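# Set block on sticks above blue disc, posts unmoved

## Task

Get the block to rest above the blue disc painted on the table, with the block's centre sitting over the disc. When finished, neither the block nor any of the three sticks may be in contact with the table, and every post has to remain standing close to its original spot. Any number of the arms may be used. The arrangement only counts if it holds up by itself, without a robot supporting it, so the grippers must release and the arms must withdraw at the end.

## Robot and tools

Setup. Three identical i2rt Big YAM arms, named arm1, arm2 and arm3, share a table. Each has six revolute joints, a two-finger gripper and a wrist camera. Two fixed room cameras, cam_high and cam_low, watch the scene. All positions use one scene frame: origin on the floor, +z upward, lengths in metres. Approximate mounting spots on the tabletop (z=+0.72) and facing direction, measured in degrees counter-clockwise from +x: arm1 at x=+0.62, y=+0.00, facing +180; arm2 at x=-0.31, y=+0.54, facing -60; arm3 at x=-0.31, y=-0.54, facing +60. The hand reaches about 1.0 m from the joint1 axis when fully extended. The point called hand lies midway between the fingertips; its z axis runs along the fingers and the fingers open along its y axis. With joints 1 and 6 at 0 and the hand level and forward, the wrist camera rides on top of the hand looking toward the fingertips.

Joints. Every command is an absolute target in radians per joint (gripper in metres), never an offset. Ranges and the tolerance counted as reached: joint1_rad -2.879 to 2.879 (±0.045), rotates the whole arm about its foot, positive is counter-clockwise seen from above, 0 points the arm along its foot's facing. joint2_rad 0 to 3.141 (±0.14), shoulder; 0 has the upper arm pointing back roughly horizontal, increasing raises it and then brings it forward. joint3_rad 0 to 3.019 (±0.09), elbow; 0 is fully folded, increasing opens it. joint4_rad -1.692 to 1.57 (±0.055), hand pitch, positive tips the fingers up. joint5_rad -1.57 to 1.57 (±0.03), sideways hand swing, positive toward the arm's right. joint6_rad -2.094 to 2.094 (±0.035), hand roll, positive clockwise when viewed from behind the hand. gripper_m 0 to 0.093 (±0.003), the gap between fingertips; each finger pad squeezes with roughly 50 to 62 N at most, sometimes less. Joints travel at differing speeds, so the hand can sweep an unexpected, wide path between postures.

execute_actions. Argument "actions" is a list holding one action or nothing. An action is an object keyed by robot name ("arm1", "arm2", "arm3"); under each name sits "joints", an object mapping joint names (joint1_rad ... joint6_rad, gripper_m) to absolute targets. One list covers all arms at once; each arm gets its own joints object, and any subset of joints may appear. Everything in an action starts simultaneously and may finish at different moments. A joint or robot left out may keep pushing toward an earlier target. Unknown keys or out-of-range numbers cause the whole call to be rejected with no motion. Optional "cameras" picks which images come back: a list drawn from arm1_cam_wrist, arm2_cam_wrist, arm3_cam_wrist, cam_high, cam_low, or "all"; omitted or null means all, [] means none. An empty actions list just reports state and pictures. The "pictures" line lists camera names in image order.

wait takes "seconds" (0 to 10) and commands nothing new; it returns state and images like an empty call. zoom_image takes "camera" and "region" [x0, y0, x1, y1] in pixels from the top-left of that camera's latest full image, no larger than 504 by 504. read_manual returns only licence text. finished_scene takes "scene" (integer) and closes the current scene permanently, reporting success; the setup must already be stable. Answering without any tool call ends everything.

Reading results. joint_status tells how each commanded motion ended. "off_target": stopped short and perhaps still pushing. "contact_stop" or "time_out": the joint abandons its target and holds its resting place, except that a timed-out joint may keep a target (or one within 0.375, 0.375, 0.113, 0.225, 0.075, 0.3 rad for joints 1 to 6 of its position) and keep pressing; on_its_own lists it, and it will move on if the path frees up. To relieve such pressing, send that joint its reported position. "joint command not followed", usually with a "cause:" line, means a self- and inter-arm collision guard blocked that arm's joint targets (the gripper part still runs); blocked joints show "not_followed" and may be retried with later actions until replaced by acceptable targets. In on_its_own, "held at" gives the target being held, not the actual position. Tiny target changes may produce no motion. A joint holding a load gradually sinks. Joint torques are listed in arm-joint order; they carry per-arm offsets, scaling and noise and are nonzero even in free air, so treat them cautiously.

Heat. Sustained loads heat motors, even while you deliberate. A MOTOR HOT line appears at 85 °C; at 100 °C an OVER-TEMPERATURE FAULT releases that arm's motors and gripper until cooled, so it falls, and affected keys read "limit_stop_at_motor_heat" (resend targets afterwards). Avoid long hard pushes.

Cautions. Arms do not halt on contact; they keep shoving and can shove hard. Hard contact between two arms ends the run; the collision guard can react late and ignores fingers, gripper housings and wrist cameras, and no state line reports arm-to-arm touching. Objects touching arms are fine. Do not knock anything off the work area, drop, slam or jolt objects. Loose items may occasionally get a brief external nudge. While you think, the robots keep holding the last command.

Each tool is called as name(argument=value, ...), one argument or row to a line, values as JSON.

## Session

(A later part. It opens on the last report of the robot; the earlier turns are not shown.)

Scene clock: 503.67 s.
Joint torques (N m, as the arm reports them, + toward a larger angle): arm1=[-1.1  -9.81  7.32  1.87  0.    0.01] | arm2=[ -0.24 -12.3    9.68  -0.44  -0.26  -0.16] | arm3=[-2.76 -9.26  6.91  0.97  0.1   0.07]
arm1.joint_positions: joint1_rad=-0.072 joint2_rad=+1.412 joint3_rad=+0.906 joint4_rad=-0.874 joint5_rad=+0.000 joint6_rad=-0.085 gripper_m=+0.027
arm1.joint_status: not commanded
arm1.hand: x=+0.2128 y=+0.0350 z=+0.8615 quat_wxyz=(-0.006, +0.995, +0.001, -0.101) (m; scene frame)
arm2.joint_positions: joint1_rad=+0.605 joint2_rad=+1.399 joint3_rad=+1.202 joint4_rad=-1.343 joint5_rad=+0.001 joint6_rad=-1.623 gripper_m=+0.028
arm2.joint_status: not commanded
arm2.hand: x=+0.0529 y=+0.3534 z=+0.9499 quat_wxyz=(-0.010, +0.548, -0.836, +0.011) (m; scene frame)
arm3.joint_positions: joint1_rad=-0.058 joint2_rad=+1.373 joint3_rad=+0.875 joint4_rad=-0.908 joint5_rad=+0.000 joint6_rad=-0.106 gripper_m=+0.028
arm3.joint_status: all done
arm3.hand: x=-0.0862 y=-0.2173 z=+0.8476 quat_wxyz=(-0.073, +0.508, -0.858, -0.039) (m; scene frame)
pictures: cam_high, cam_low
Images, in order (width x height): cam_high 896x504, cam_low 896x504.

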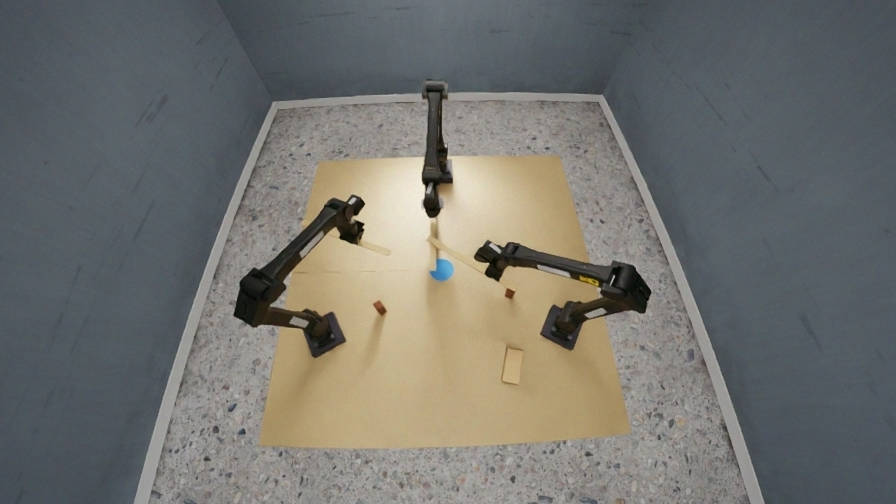

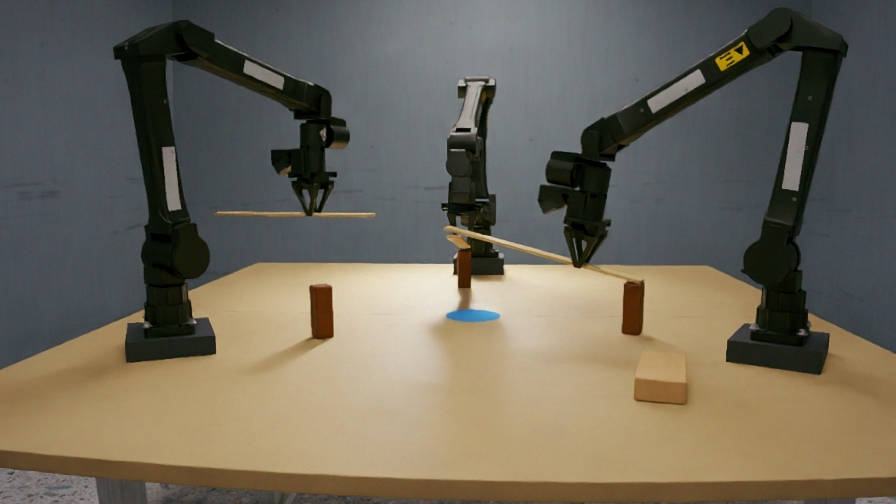

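zoom_image(
  camera="cam_low",
  region=[430, 205, 510, 265],
)

zoom_image(
  camera="cam_low",
  region=[590, 250, 680, 310],
)

zoom_image(
  camera="cam_high",
  region=[410, 210, 530, 310],
)

Region (430, 205, 510, 265) of cam_low's 896x504 image, scaled by 6.300, with more detail than that image has; it fills the top 378 rows of this view, and the rest is white.

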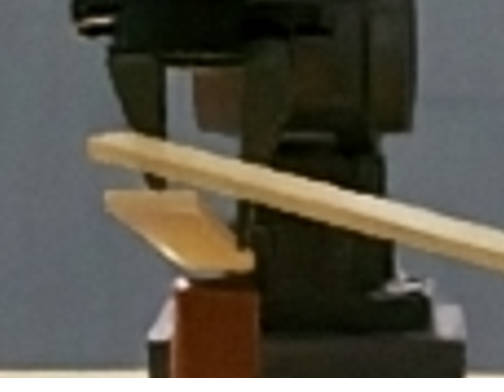

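Region (590, 250, 680, 310) of cam_low's 896x504 image, scaled by 5.600, with more detail than that image has.

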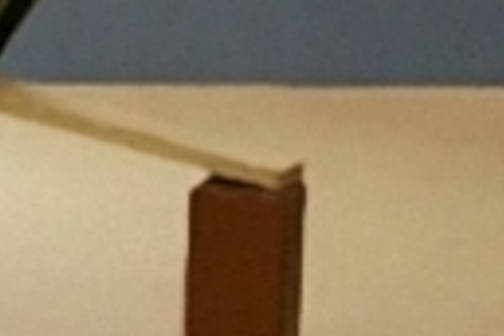

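Region (410, 210, 530, 310) of cam_high's 896x504 image, scaled by 4.200, with more detail than that image has.

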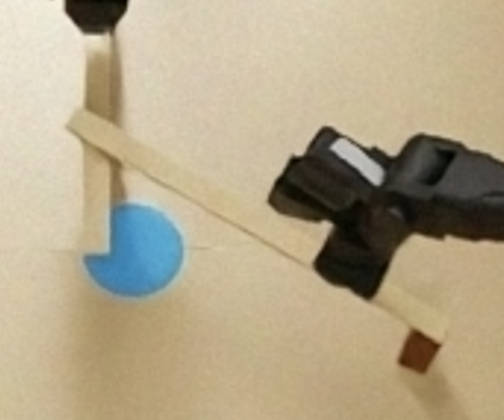

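execute_actions(
  actions=[
    {"arm3":{"joints":{"joint4_rad":-0.945}}},
  ],
  cameras=["cam_low","cam_high"],
)

zoom_image(
  camera="cam_low",
  region=[430, 200, 680, 320],
)

Scene clock: 522.70 s.
Joint torques (N m, as the arm reports them, + toward a larger angle): arm1=[-1.03 -9.84  7.31  1.87  0.01  0.  ] | arm2=[ -0.19 -12.34   9.63  -0.38  -0.25  -0.17] | arm3=[-3.13 -8.98  6.7   0.26  0.13  0.09]
arm1.joint_positions: joint1_rad=-0.072 joint2_rad=+1.412 joint3_rad=+0.906 joint4_rad=-0.874 joint5_rad=+0.000 joint6_rad=-0.085 gripper_m=+0.027
arm1.joint_status: not commanded
arm1.hand: x=+0.2128 y=+0.0350 z=+0.8615 quat_wxyz=(-0.006, +0.995, +0.001, -0.101) (m; scene frame)
arm2.joint_positions: joint1_rad=+0.605 joint2_rad=+1.399 joint3_rad=+1.202 joint4_rad=-1.343 joint5_rad=+0.001 joint6_rad=-1.623 gripper_m=+0.028
arm2.joint_status: not commanded
arm2.hand: x=+0.0529 y=+0.3534 z=+0.9499 quat_wxyz=(-0.010, +0.548, -0.836, +0.011) (m; scene frame)
arm3.joint_positions: joint1_rad=-0.058 joint2_rad=+1.373 joint3_rad=+0.875 joint4_rad=-0.939 joint5_rad=+0.000 joint6_rad=-0.106 gripper_m=+0.028
arm3.joint_status: all done
arm3.hand: x=-0.0905 y=-0.2235 z=+0.8464 quat_wxyz=(-0.059, +0.508, -0.859, -0.033) (m; scene frame)
pictures: cam_high, cam_low
Images, in order (width x height): cam_high 896x504, cam_low 896x504.

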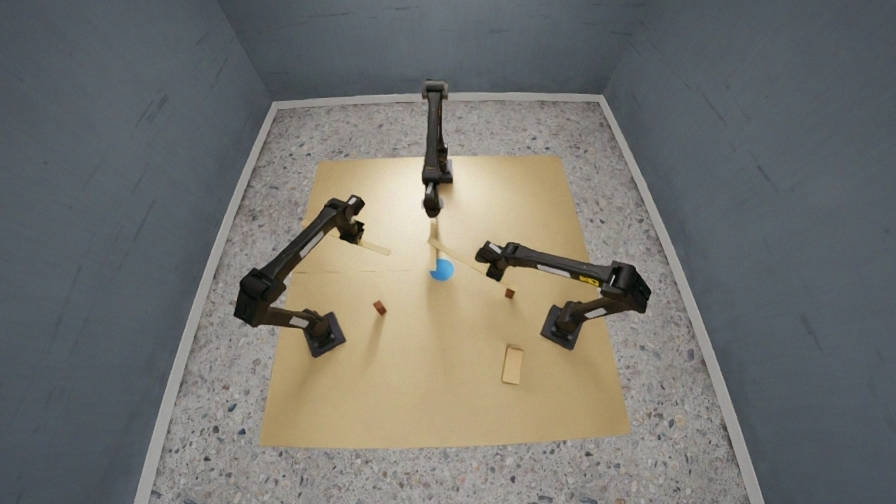

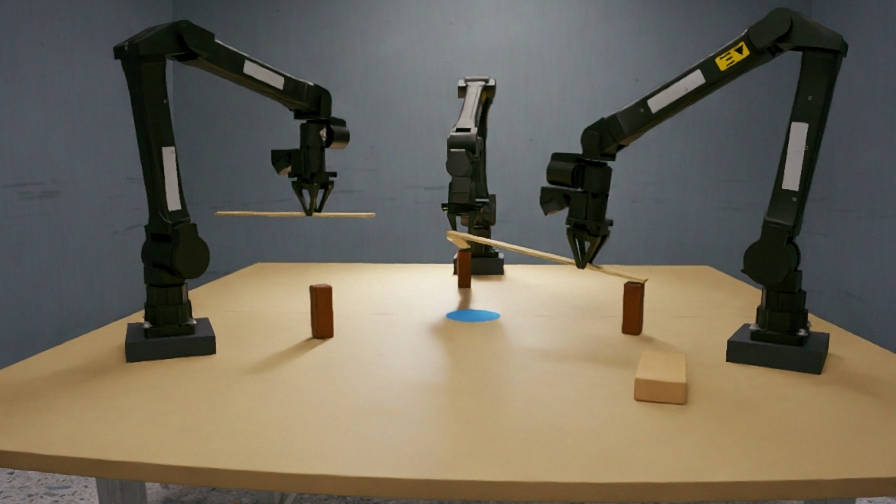

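Region (430, 200, 680, 320) of cam_low's 896x504 image, scaled by 2.016, with more detail than that image has; it fills the top 242 rows of this view, and the rest is white.

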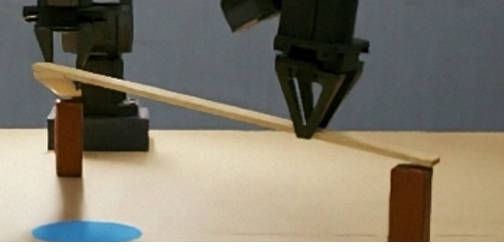

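execute_actions(
  actions=[
    {"arm3":{"joints":{"gripper_m":0.06}}},
  ],
  cameras=["cam_low","cam_high","arm3_cam_wrist"],
)

zoom_image(
  camera="cam_low",
  region=[430, 200, 680, 320],
)

zoom_image(
  camera="cam_high",
  region=[410, 210, 530, 310],
)

Scene clock: 526.27 s.
Joint torques (N m, as the arm reports them, + toward a larger angle): arm1=[-1.14 -9.58  7.44  1.86  0.    0.02] | arm2=[ -0.21 -12.28   9.65  -0.4   -0.25  -0.16] | arm3=[-3.17 -9.41  6.85  0.15  0.13  0.08]
arm1.joint_positions: joint1_rad=-0.072 joint2_rad=+1.412 joint3_rad=+0.906 joint4_rad=-0.874 joint5_rad=+0.000 joint6_rad=-0.085 gripper_m=+0.027
arm1.joint_status: not commanded
arm1.hand: x=+0.2128 y=+0.0350 z=+0.8615 quat_wxyz=(-0.006, +0.995, +0.001, -0.101) (m; scene frame)
arm2.joint_positions: joint1_rad=+0.605 joint2_rad=+1.399 joint3_rad=+1.202 joint4_rad=-1.343 joint5_rad=+0.001 joint6_rad=-1.623 gripper_m=+0.028
arm2.joint_status: not commanded
arm2.hand: x=+0.0529 y=+0.3534 z=+0.9499 quat_wxyz=(-0.010, +0.548, -0.836, +0.011) (m; scene frame)
arm3.joint_positions: joint1_rad=-0.058 joint2_rad=+1.373 joint3_rad=+0.875 joint4_rad=-0.939 joint5_rad=+0.000 joint6_rad=-0.106 gripper_m=+0.060
arm3.joint_status: all done
arm3.hand: x=-0.0905 y=-0.2235 z=+0.8464 quat_wxyz=(-0.059, +0.508, -0.859, -0.033) (m; scene frame)
pictures: arm3_cam_wrist, cam_high, cam_low
Images, in order (width x height): arm3_cam_wrist 504x504, cam_high 896x504, cam_low 896x504.

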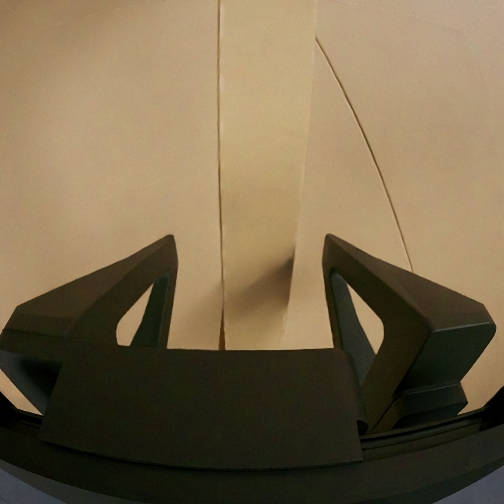

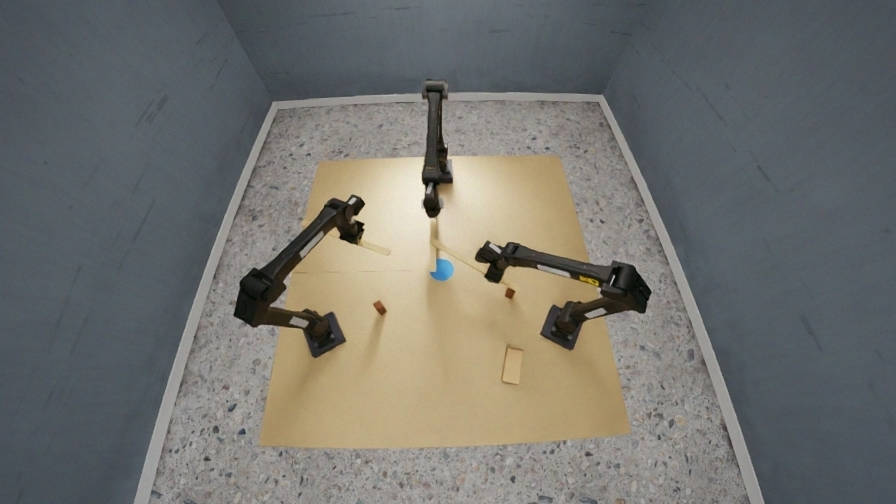

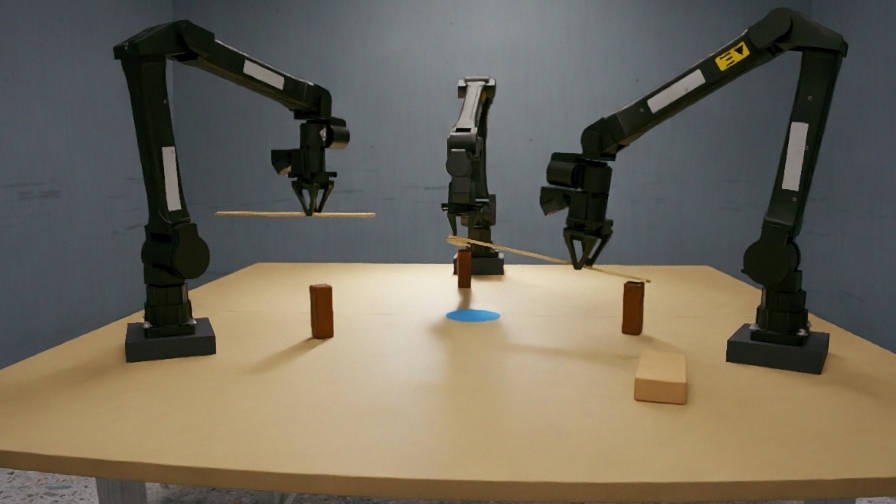

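Region (430, 200, 680, 320) of cam_low's 896x504 image, scaled by 2.016, with more detail than that image has; it fills the top 242 rows of this view, and the rest is white.

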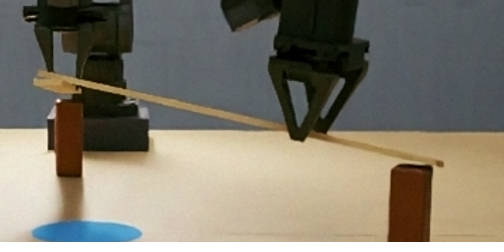

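Region (410, 210, 530, 310) of cam_high's 896x504 image, scaled by 4.200, with more detail than that image has.

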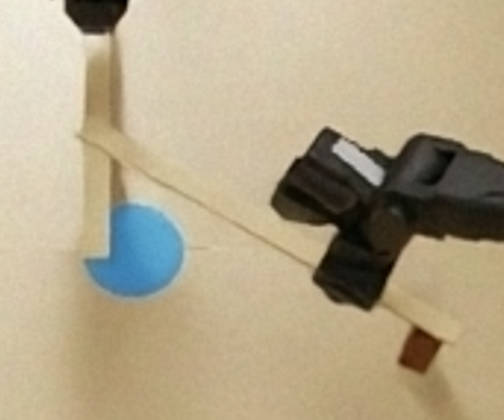

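zoom_image(
  camera="cam_low",
  region=[430, 205, 510, 265],
)

execute_actions(
  actions=[],
  cameras=["cam_low","arm1_cam_wrist","cam_high"],
)

zoom_image(
  camera="cam_low",
  region=[430, 205, 510, 265],
)

Region (430, 205, 510, 265) of cam_low's 896x504 image, scaled by 6.300, with more detail than that image has; it fills the top 378 rows of this view, and the rest is white.

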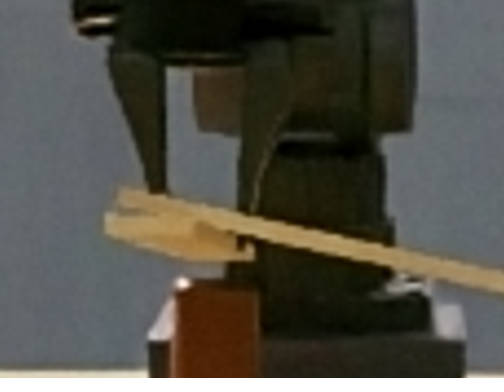

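Scene clock: 532.87 s.
Joint torques (N m, as the arm reports them, + toward a larger angle): arm1=[-1.07 -9.79  7.32  1.88  0.    0.02] | arm2=[ -0.08 -12.36   9.69  -0.4   -0.26  -0.17] | arm3=[-2.99 -9.36  6.77  0.19  0.13  0.09]
arm1.joint_positions: joint1_rad=-0.072 joint2_rad=+1.412 joint3_rad=+0.906 joint4_rad=-0.874 joint5_rad=+0.000 joint6_rad=-0.085 gripper_m=+0.027
arm1.joint_status: not commanded
arm1.hand: x=+0.2128 y=+0.0350 z=+0.8615 quat_wxyz=(-0.006, +0.995, +0.001, -0.101) (m; scene frame)
arm2.joint_positions: joint1_rad=+0.605 joint2_rad=+1.399 joint3_rad=+1.202 joint4_rad=-1.343 joint5_rad=+0.001 joint6_rad=-1.623 gripper_m=+0.028
arm2.joint_status: not commanded
arm2.hand: x=+0.0529 y=+0.3534 z=+0.9499 quat_wxyz=(-0.010, +0.548, -0.836, +0.011) (m; scene frame)
arm3.joint_positions: joint1_rad=-0.058 joint2_rad=+1.373 joint3_rad=+0.875 joint4_rad=-0.939 joint5_rad=+0.000 joint6_rad=-0.106 gripper_m=+0.060
arm3.joint_status: all done
arm3.hand: x=-0.0905 y=-0.2235 z=+0.8464 quat_wxyz=(-0.059, +0.508, -0.859, -0.033) (m; scene frame)
pictures: arm1_cam_wrist, cam_high, cam_low
Images, in order (width x height): arm1_cam_wrist 504x504, cam_high 896x504, cam_low 896x504.

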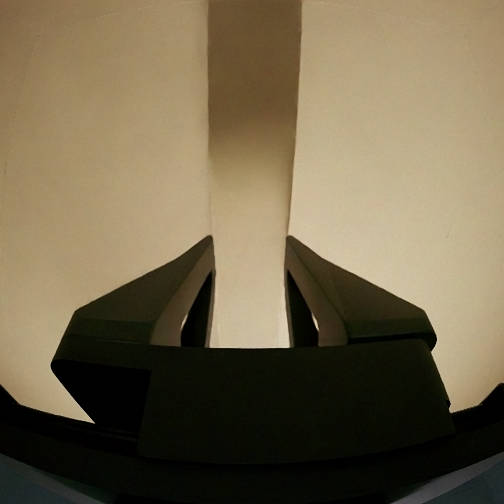

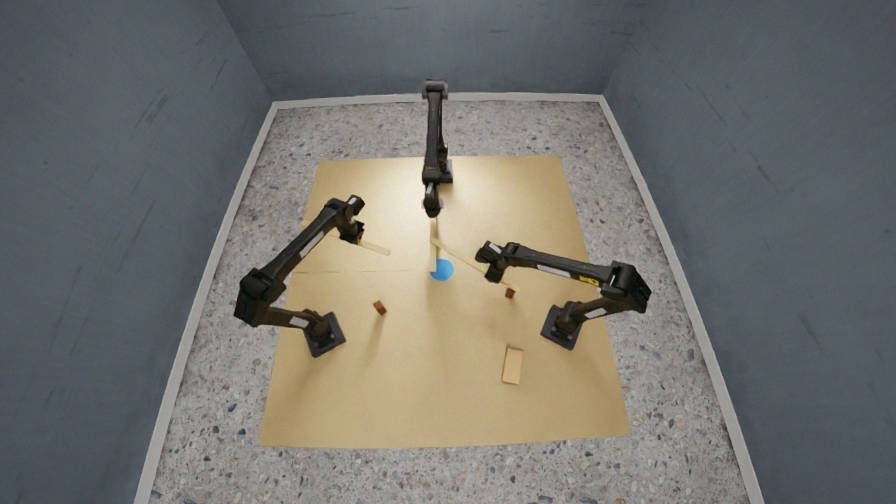

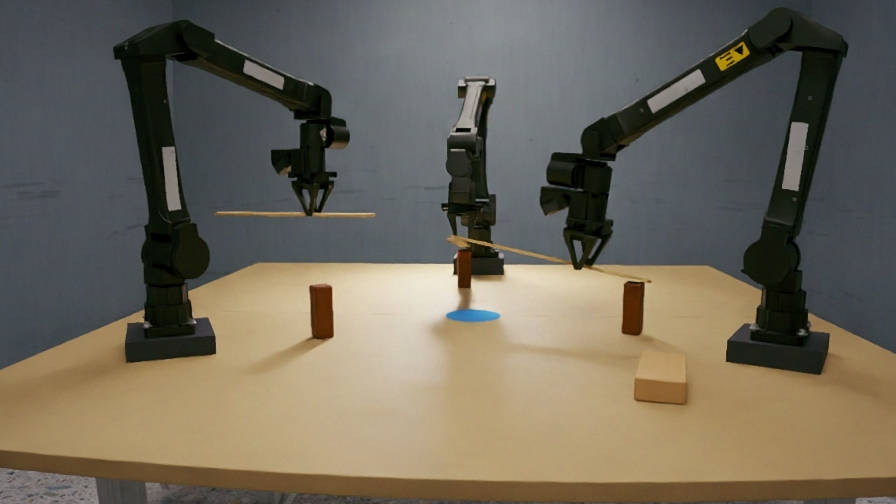

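Region (430, 205, 510, 265) of cam_low's 896x504 image, scaled by 6.300, with more detail than that image has; it fills the top 378 rows of this view, and the rest is white.

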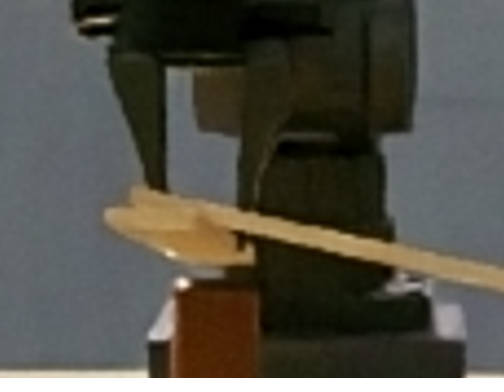

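execute_actions(
  actions=[
    {"arm1":{"joints":{"gripper_m":0.01}},"arm2":{"joints":{"gripper_m":0.012}}},
  ],
  cameras=["cam_low","cam_high"],
)

zoom_image(
  camera="cam_low",
  region=[430, 205, 510, 265],
)

zoom_image(
  camera="cam_high",
  region=[410, 210, 530, 310],
)

Scene clock: 538.83 s.
Joint torques (N m, as the arm reports them, + toward a larger angle): arm1=[-1.09 -9.75  7.34  1.86  0.    0.01] | arm2=[ -0.24 -12.31   9.62  -0.38  -0.25  -0.17] | arm3=[-3.07 -9.01  6.71  0.14  0.12  0.07]
arm1.joint_positions: joint1_rad=-0.072 joint2_rad=+1.412 joint3_rad=+0.906 joint4_rad=-0.874 joint5_rad=+0.000 joint6_rad=-0.085 gripper_m=+0.027
arm1.joint_status: gripper_m off_target (ended at +0.027, target +0.010)
arm1.hand: x=+0.2128 y=+0.0350 z=+0.8615 quat_wxyz=(-0.006, +0.995, +0.001, -0.101) (m; scene frame)
arm2.joint_positions: joint1_rad=+0.605 joint2_rad=+1.399 joint3_rad=+1.202 joint4_rad=-1.343 joint5_rad=+0.001 joint6_rad=-1.623 gripper_m=+0.028
arm2.joint_status: gripper_m off_target (ended at +0.028, target +0.012)
arm2.hand: x=+0.0529 y=+0.3534 z=+0.9499 quat_wxyz=(-0.010, +0.548, -0.836, +0.011) (m; scene frame)
arm3.joint_positions: joint1_rad=-0.058 joint2_rad=+1.373 joint3_rad=+0.875 joint4_rad=-0.939 joint5_rad=+0.000 joint6_rad=-0.106 gripper_m=+0.060
arm3.joint_status: not commanded
arm3.hand: x=-0.0905 y=-0.2235 z=+0.8464 quat_wxyz=(-0.059, +0.508, -0.859, -0.033) (m; scene frame)
pictures: cam_high, cam_low
Images, in order (width x height): cam_high 896x504, cam_low 896x504.

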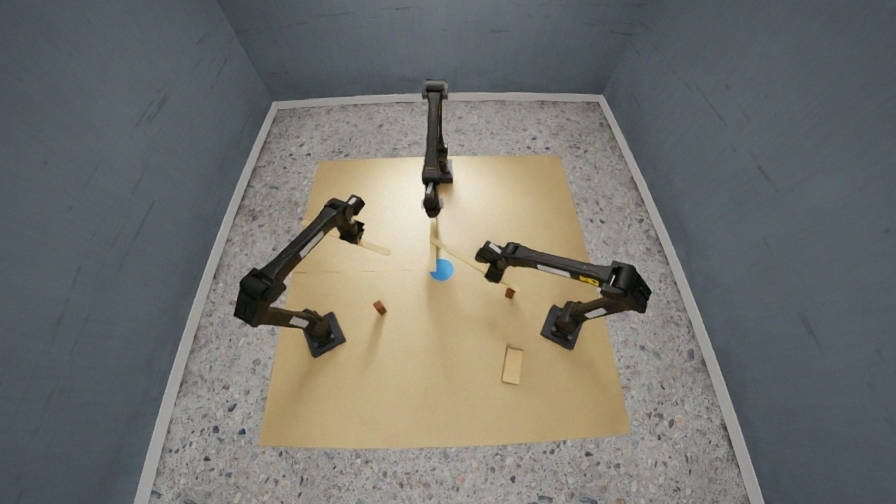

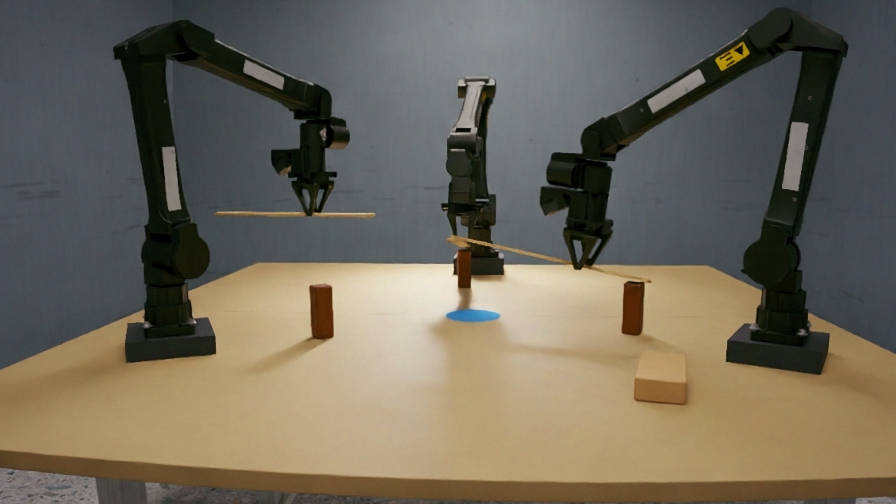

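Region (430, 205, 510, 265) of cam_low's 896x504 image, scaled by 6.300, with more detail than that image has; it fills the top 378 rows of this view, and the rest is white.

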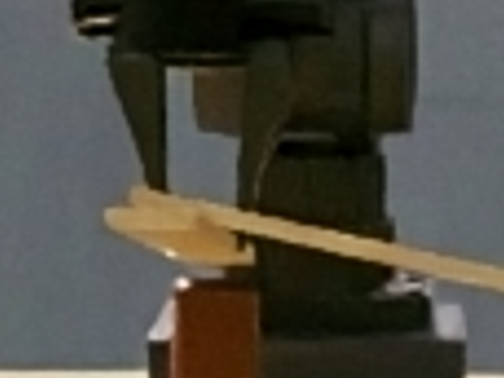

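Region (410, 210, 530, 310) of cam_high's 896x504 image, scaled by 4.200, with more detail than that image has.

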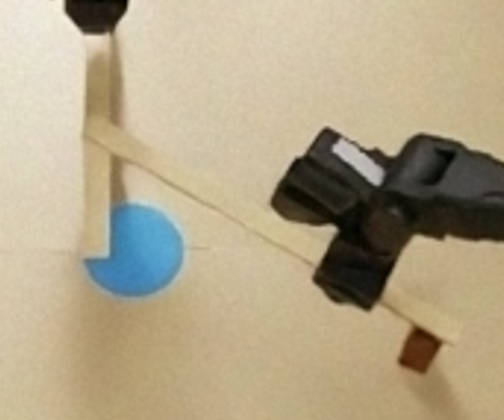

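execute_actions(
  actions=[
    {"arm2":{"joints":{"joint1_rad":-0.24,"joint2_rad":1.125,"joint3_rad":1.05,"joint4_rad":-1.495}},"arm3":{"joints":{"joint2_rad":1.19}}},
  ],
  cameras=["cam_low","cam_high"],
)

Scene clock: 588.23 s.
Joint torques (N m, as the arm reports them, + toward a larger angle): arm1=[-1.13 -9.74  7.35  1.86  0.    0.01] | arm2=[ 0.02 -8.16  9.25 -0.39 -0.25 -0.16] | arm3=[-3.25 -6.29  7.66  0.58  0.13  0.07]
arm1.joint_positions: joint1_rad=-0.072 joint2_rad=+1.412 joint3_rad=+0.906 joint4_rad=-0.874 joint5_rad=+0.000 joint6_rad=-0.085 gripper_m=+0.027
arm1.joint_status: not commanded
arm1.hand: x=+0.2128 y=+0.0350 z=+0.8615 quat_wxyz=(-0.006, +0.995, +0.001, -0.101) (m; scene frame)
arm2.joint_positions: joint1_rad=-0.241 joint2_rad=+1.120 joint3_rad=+1.045 joint4_rad=-1.478 joint5_rad=+0.001 joint6_rad=-1.623 gripper_m=+0.028
arm2.joint_status: all done
arm2.hand: x=-0.2325 y=+0.2420 z=+0.9805 quat_wxyz=(-0.002, +0.157, -0.988, +0.006) (m; scene frame)
arm3.joint_positions: joint1_rad=-0.058 joint2_rad=+1.183 joint3_rad=+0.875 joint4_rad=-0.939 joint5_rad=+0.000 joint6_rad=-0.106 gripper_m=+0.060
arm3.joint_status: all done
arm3.hand: x=-0.0892 y=-0.2229 z=+0.9154 quat_wxyz=(-0.144, +0.502, -0.850, -0.072) (m; scene frame)
pictures: cam_high, cam_low
Images, in order (width x height): cam_high 896x504, cam_low 896x504.

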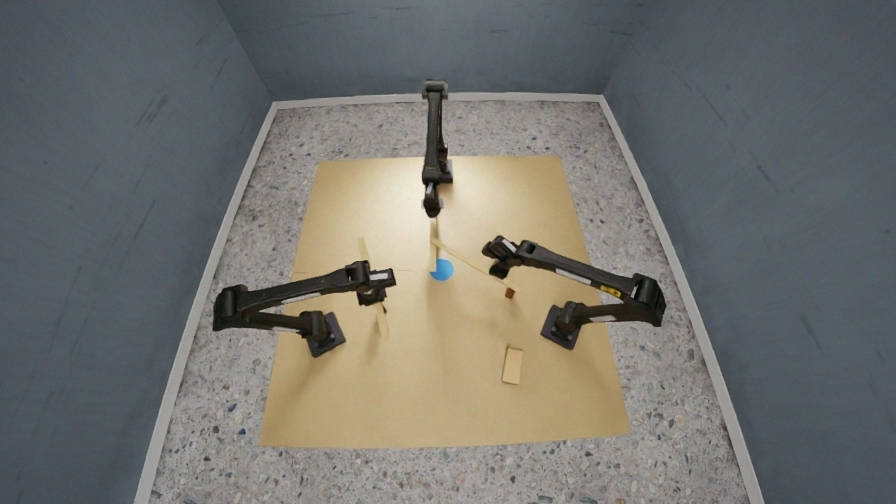

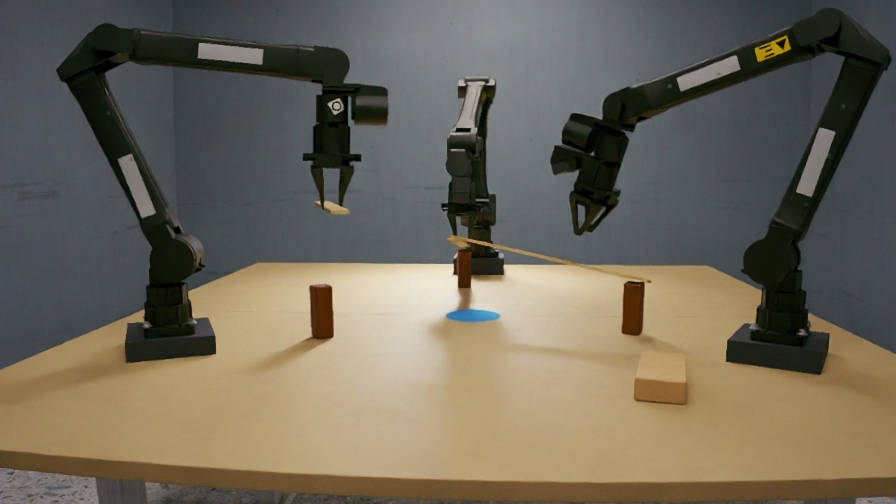

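execute_actions(
  actions=[
    {"arm3":{"joints":{"joint1_rad":1.127,"joint2_rad":1.178,"joint3_rad":0.79,"joint4_rad":-1.18,"joint6_rad":-0.81,"gripper_m":0.093}}},
  ],
  cameras=["cam_high","arm3_cam_wrist"],
)

Scene clock: 598.13 s.
Joint torques (N m, as the arm reports them, + toward a larger angle): arm1=[-1.16 -9.71  7.32  1.86  0.    0.01] | arm2=[ 0.43 -7.69  9.2  -0.44 -0.24 -0.17] | arm3=[-1.53 -6.71  7.27 -0.07  0.08 -0.22]
arm1.joint_positions: joint1_rad=-0.072 joint2_rad=+1.412 joint3_rad=+0.906 joint4_rad=-0.874 joint5_rad=+0.000 joint6_rad=-0.085 gripper_m=+0.027
arm1.joint_status: not commanded
arm1.hand: x=+0.2128 y=+0.0350 z=+0.8615 quat_wxyz=(-0.006, +0.995, +0.001, -0.101) (m; scene frame)
arm2.joint_positions: joint1_rad=-0.241 joint2_rad=+1.120 joint3_rad=+1.045 joint4_rad=-1.478 joint5_rad=+0.001 joint6_rad=-1.623 gripper_m=+0.028
arm2.joint_status: not commanded
arm2.hand: x=-0.2325 y=+0.2420 z=+0.9805 quat_wxyz=(-0.002, +0.157, -0.988, +0.006) (m; scene frame)
arm3.joint_positions: joint1_rad=+1.119 joint2_rad=+1.182 joint3_rad=+0.786 joint4_rad=-1.172 joint5_rad=+0.000 joint6_rad=-0.793 gripper_m=+0.093
arm3.joint_status: all done
arm3.hand: x=-0.4671 y=-0.2897 z=+0.8738 quat_wxyz=(-0.003, +0.995, -0.104, -0.006) (m; scene frame)
pictures: arm3_cam_wrist, cam_high
Images, in order (width x height): arm3_cam_wrist 504x504, cam_high 896x504.

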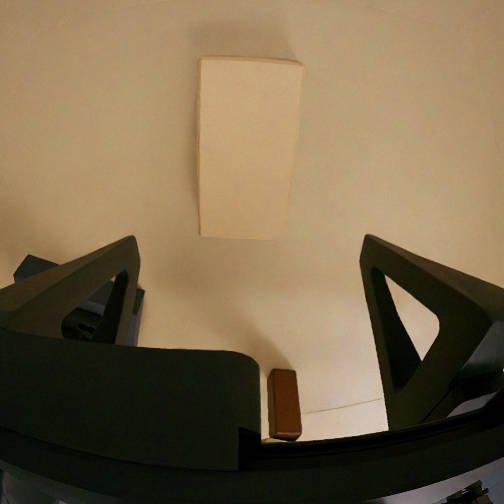

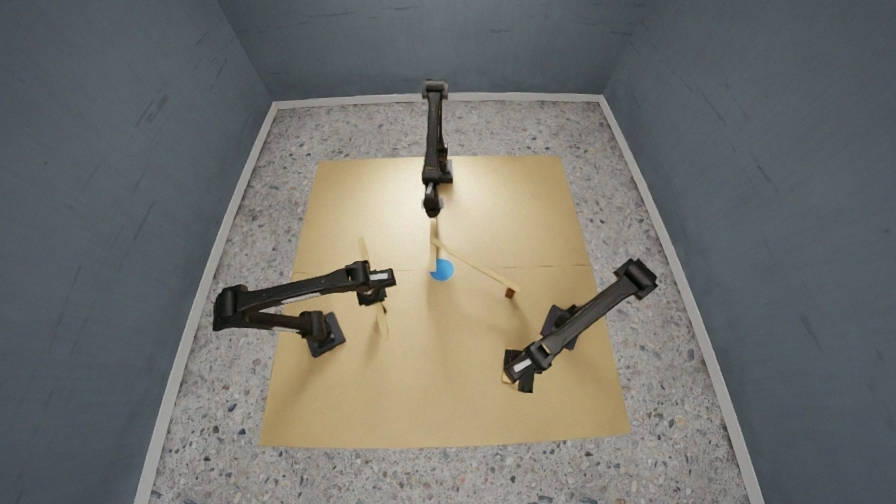

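execute_actions(
  actions=[
    {"arm2":{"joints":{"joint6_rad":-0.127}},"arm3":{"joints":{"joint1_rad":1.145,"joint2_rad":1.333,"joint3_rad":0.665,"joint4_rad":-0.885}}},
  ],
  cameras=["cam_high","cam_low","arm3_cam_wrist","arm2_cam_wrist"],
)

Scene clock: 613.37 s.
Joint torques (N m, as the arm reports them, + toward a larger angle): arm1=[-1.01 -9.74  7.31  1.83  0.    0.01] | arm2=[ 0.4  -7.96  9.2  -0.31 -0.16  0.11] | arm3=[-1.15 -7.96  6.39  0.56  0.07 -0.26]
arm1.joint_positions: joint1_rad=-0.072 joint2_rad=+1.412 joint3_rad=+0.906 joint4_rad=-0.874 joint5_rad=+0.000 joint6_rad=-0.085 gripper_m=+0.027
arm1.joint_status: not commanded
arm1.hand: x=+0.2128 y=+0.0350 z=+0.8615 quat_wxyz=(-0.006, +0.995, +0.001, -0.101) (m; scene frame)
arm2.joint_positions: joint1_rad=-0.241 joint2_rad=+1.120 joint3_rad=+1.045 joint4_rad=-1.478 joint5_rad=+0.001 joint6_rad=-0.141 gripper_m=+0.028
arm2.joint_status: all done
arm2.hand: x=-0.2325 y=+0.2420 z=+0.9805 quat_wxyz=(-0.005, -0.552, -0.834, +0.003) (m; scene frame)
arm3.joint_positions: joint1_rad=+1.131 joint2_rad=+1.341 joint3_rad=+0.657 joint4_rad=-0.895 joint5_rad=+0.000 joint6_rad=-0.794 gripper_m=+0.093
arm3.joint_status: all done
arm3.hand: x=-0.4716 y=-0.2898 z=+0.7876 quat_wxyz=(+0.001, +0.995, -0.098, -0.002) (m; scene frame)
pictures: arm2_cam_wrist, arm3_cam_wrist, cam_high, cam_low
Images, in order (width x height): arm2_cam_wrist 504x504, arm3_cam_wrist 504x504, cam_high 896x504, cam_low 896x504.

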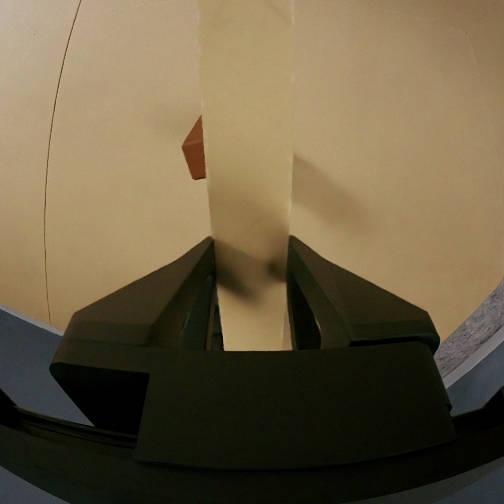

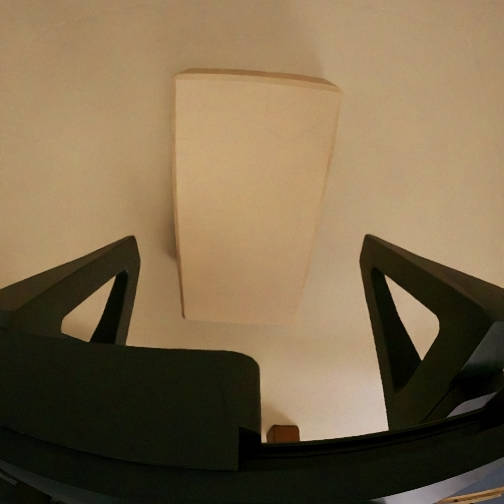

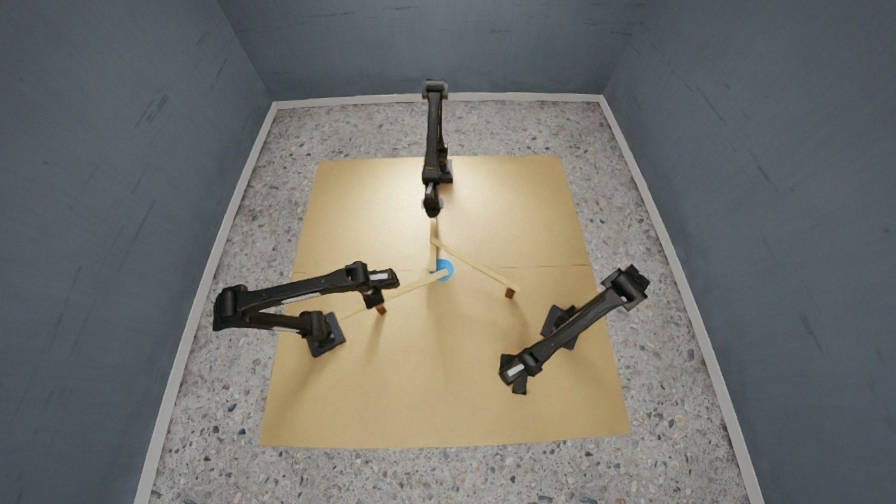

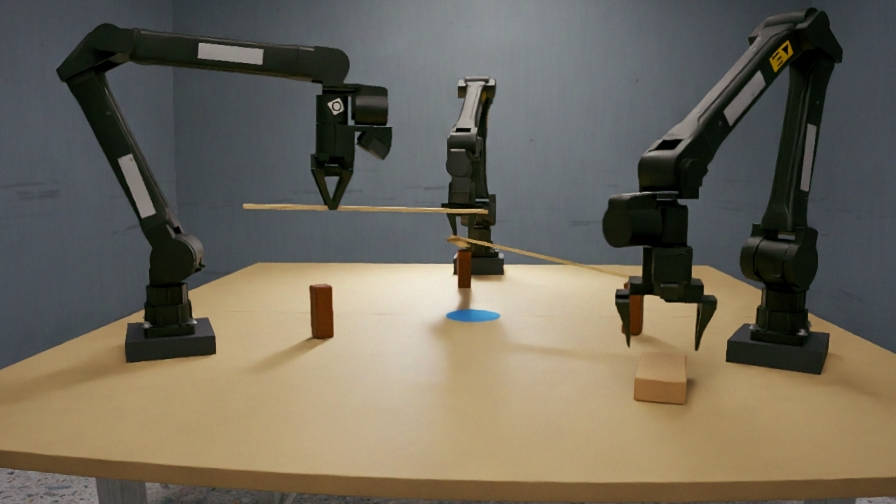

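execute_actions(
  actions=[],
)

Scene clock: 632.20 s.
Joint torques (N m, as the arm reports them, + toward a larger angle): arm1=[-1.16 -9.72  7.31  1.87  0.    0.02] | arm2=[ 0.39 -7.92  9.26 -0.32 -0.14  0.09] | arm3=[-0.9  -8.19  6.43  0.51  0.07 -0.25]
arm1.joint_positions: joint1_rad=-0.072 joint2_rad=+1.412 joint3_rad=+0.906 joint4_rad=-0.874 joint5_rad=+0.000 joint6_rad=-0.085 gripper_m=+0.027
arm1.joint_status: not commanded
arm1.hand: x=+0.2128 y=+0.0350 z=+0.8615 quat_wxyz=(-0.006, +0.995, +0.001, -0.101) (m; scene frame)
arm2.joint_positions: joint1_rad=-0.241 joint2_rad=+1.120 joint3_rad=+1.045 joint4_rad=-1.478 joint5_rad=+0.001 joint6_rad=-0.140 gripper_m=+0.028
arm2.joint_status: all done
arm2.hand: x=-0.2325 y=+0.2420 z=+0.9805 quat_wxyz=(-0.005, -0.552, -0.834, +0.003) (m; scene frame)
arm3.joint_positions: joint1_rad=+1.131 joint2_rad=+1.341 joint3_rad=+0.657 joint4_rad=-0.895 joint5_rad=+0.000 joint6_rad=-0.794 gripper_m=+0.093
arm3.joint_status: all done
arm3.hand: x=-0.4716 y=-0.2898 z=+0.7876 quat_wxyz=(+0.001, +0.995, -0.098, -0.002) (m; scene frame)
pictures: arm1_cam_wrist, arm2_cam_wrist, arm3_cam_wrist, cam_high, cam_low
Images, in order (width x height): arm1_cam_wrist 504x504, arm2_cam_wrist 504x504, arm3_cam_wrist 504x504, cam_high 896x504, cam_low 896x504.

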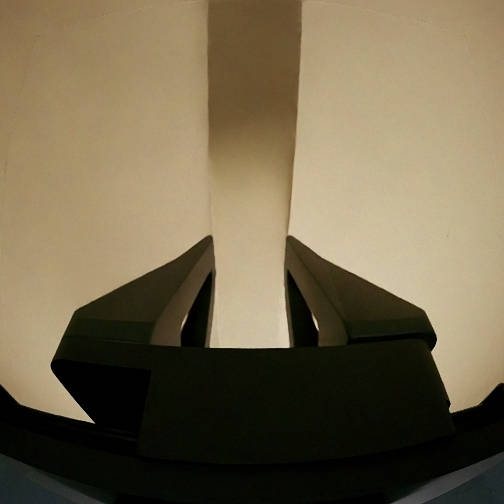

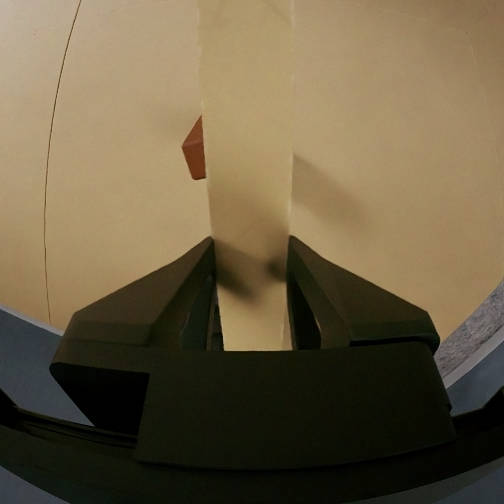

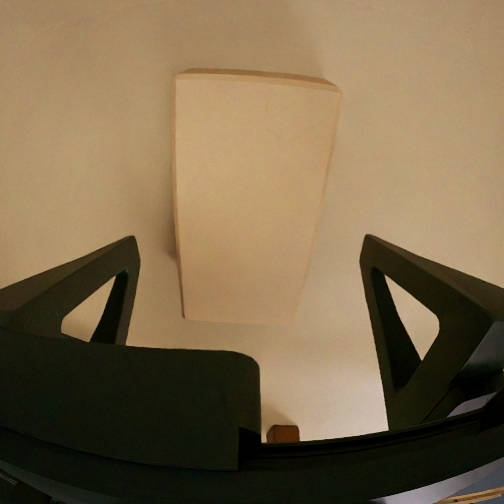

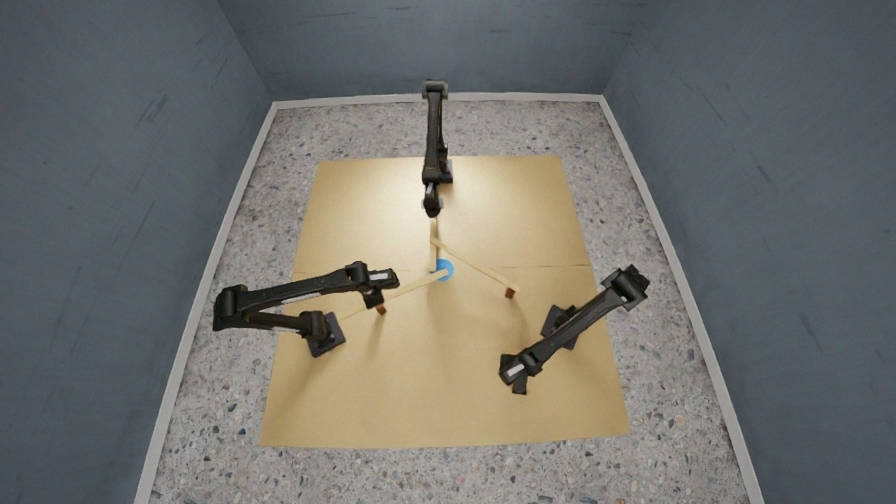

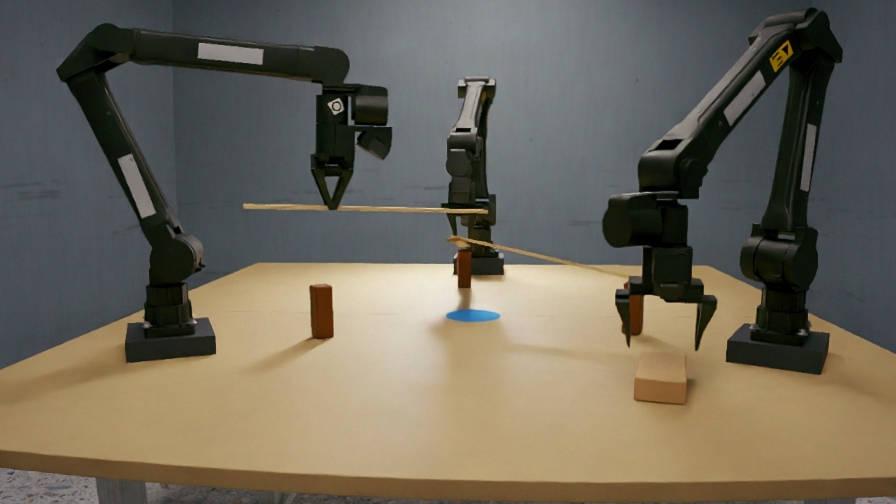

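zoom_image(
  camera="cam_high",
  region=[300, 170, 600, 370],
)

zoom_image(
  camera="cam_low",
  region=[230, 180, 680, 350],
)

Region (300, 170, 600, 370) of cam_high's 896x504 image, scaled by 1.680, with more detail than that image has.

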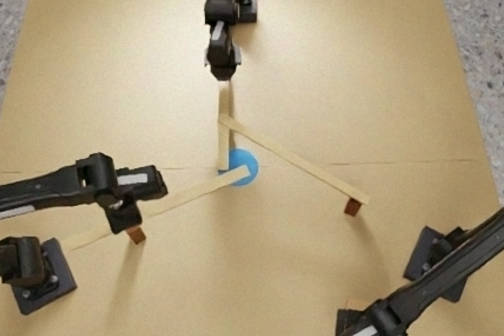

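Region (230, 180, 680, 350) of cam_low's 896x504 image, scaled by 1.120, with more detail than that image has; it fills the top 190 rows of this view, and the rest is white.

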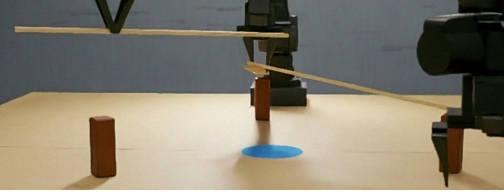

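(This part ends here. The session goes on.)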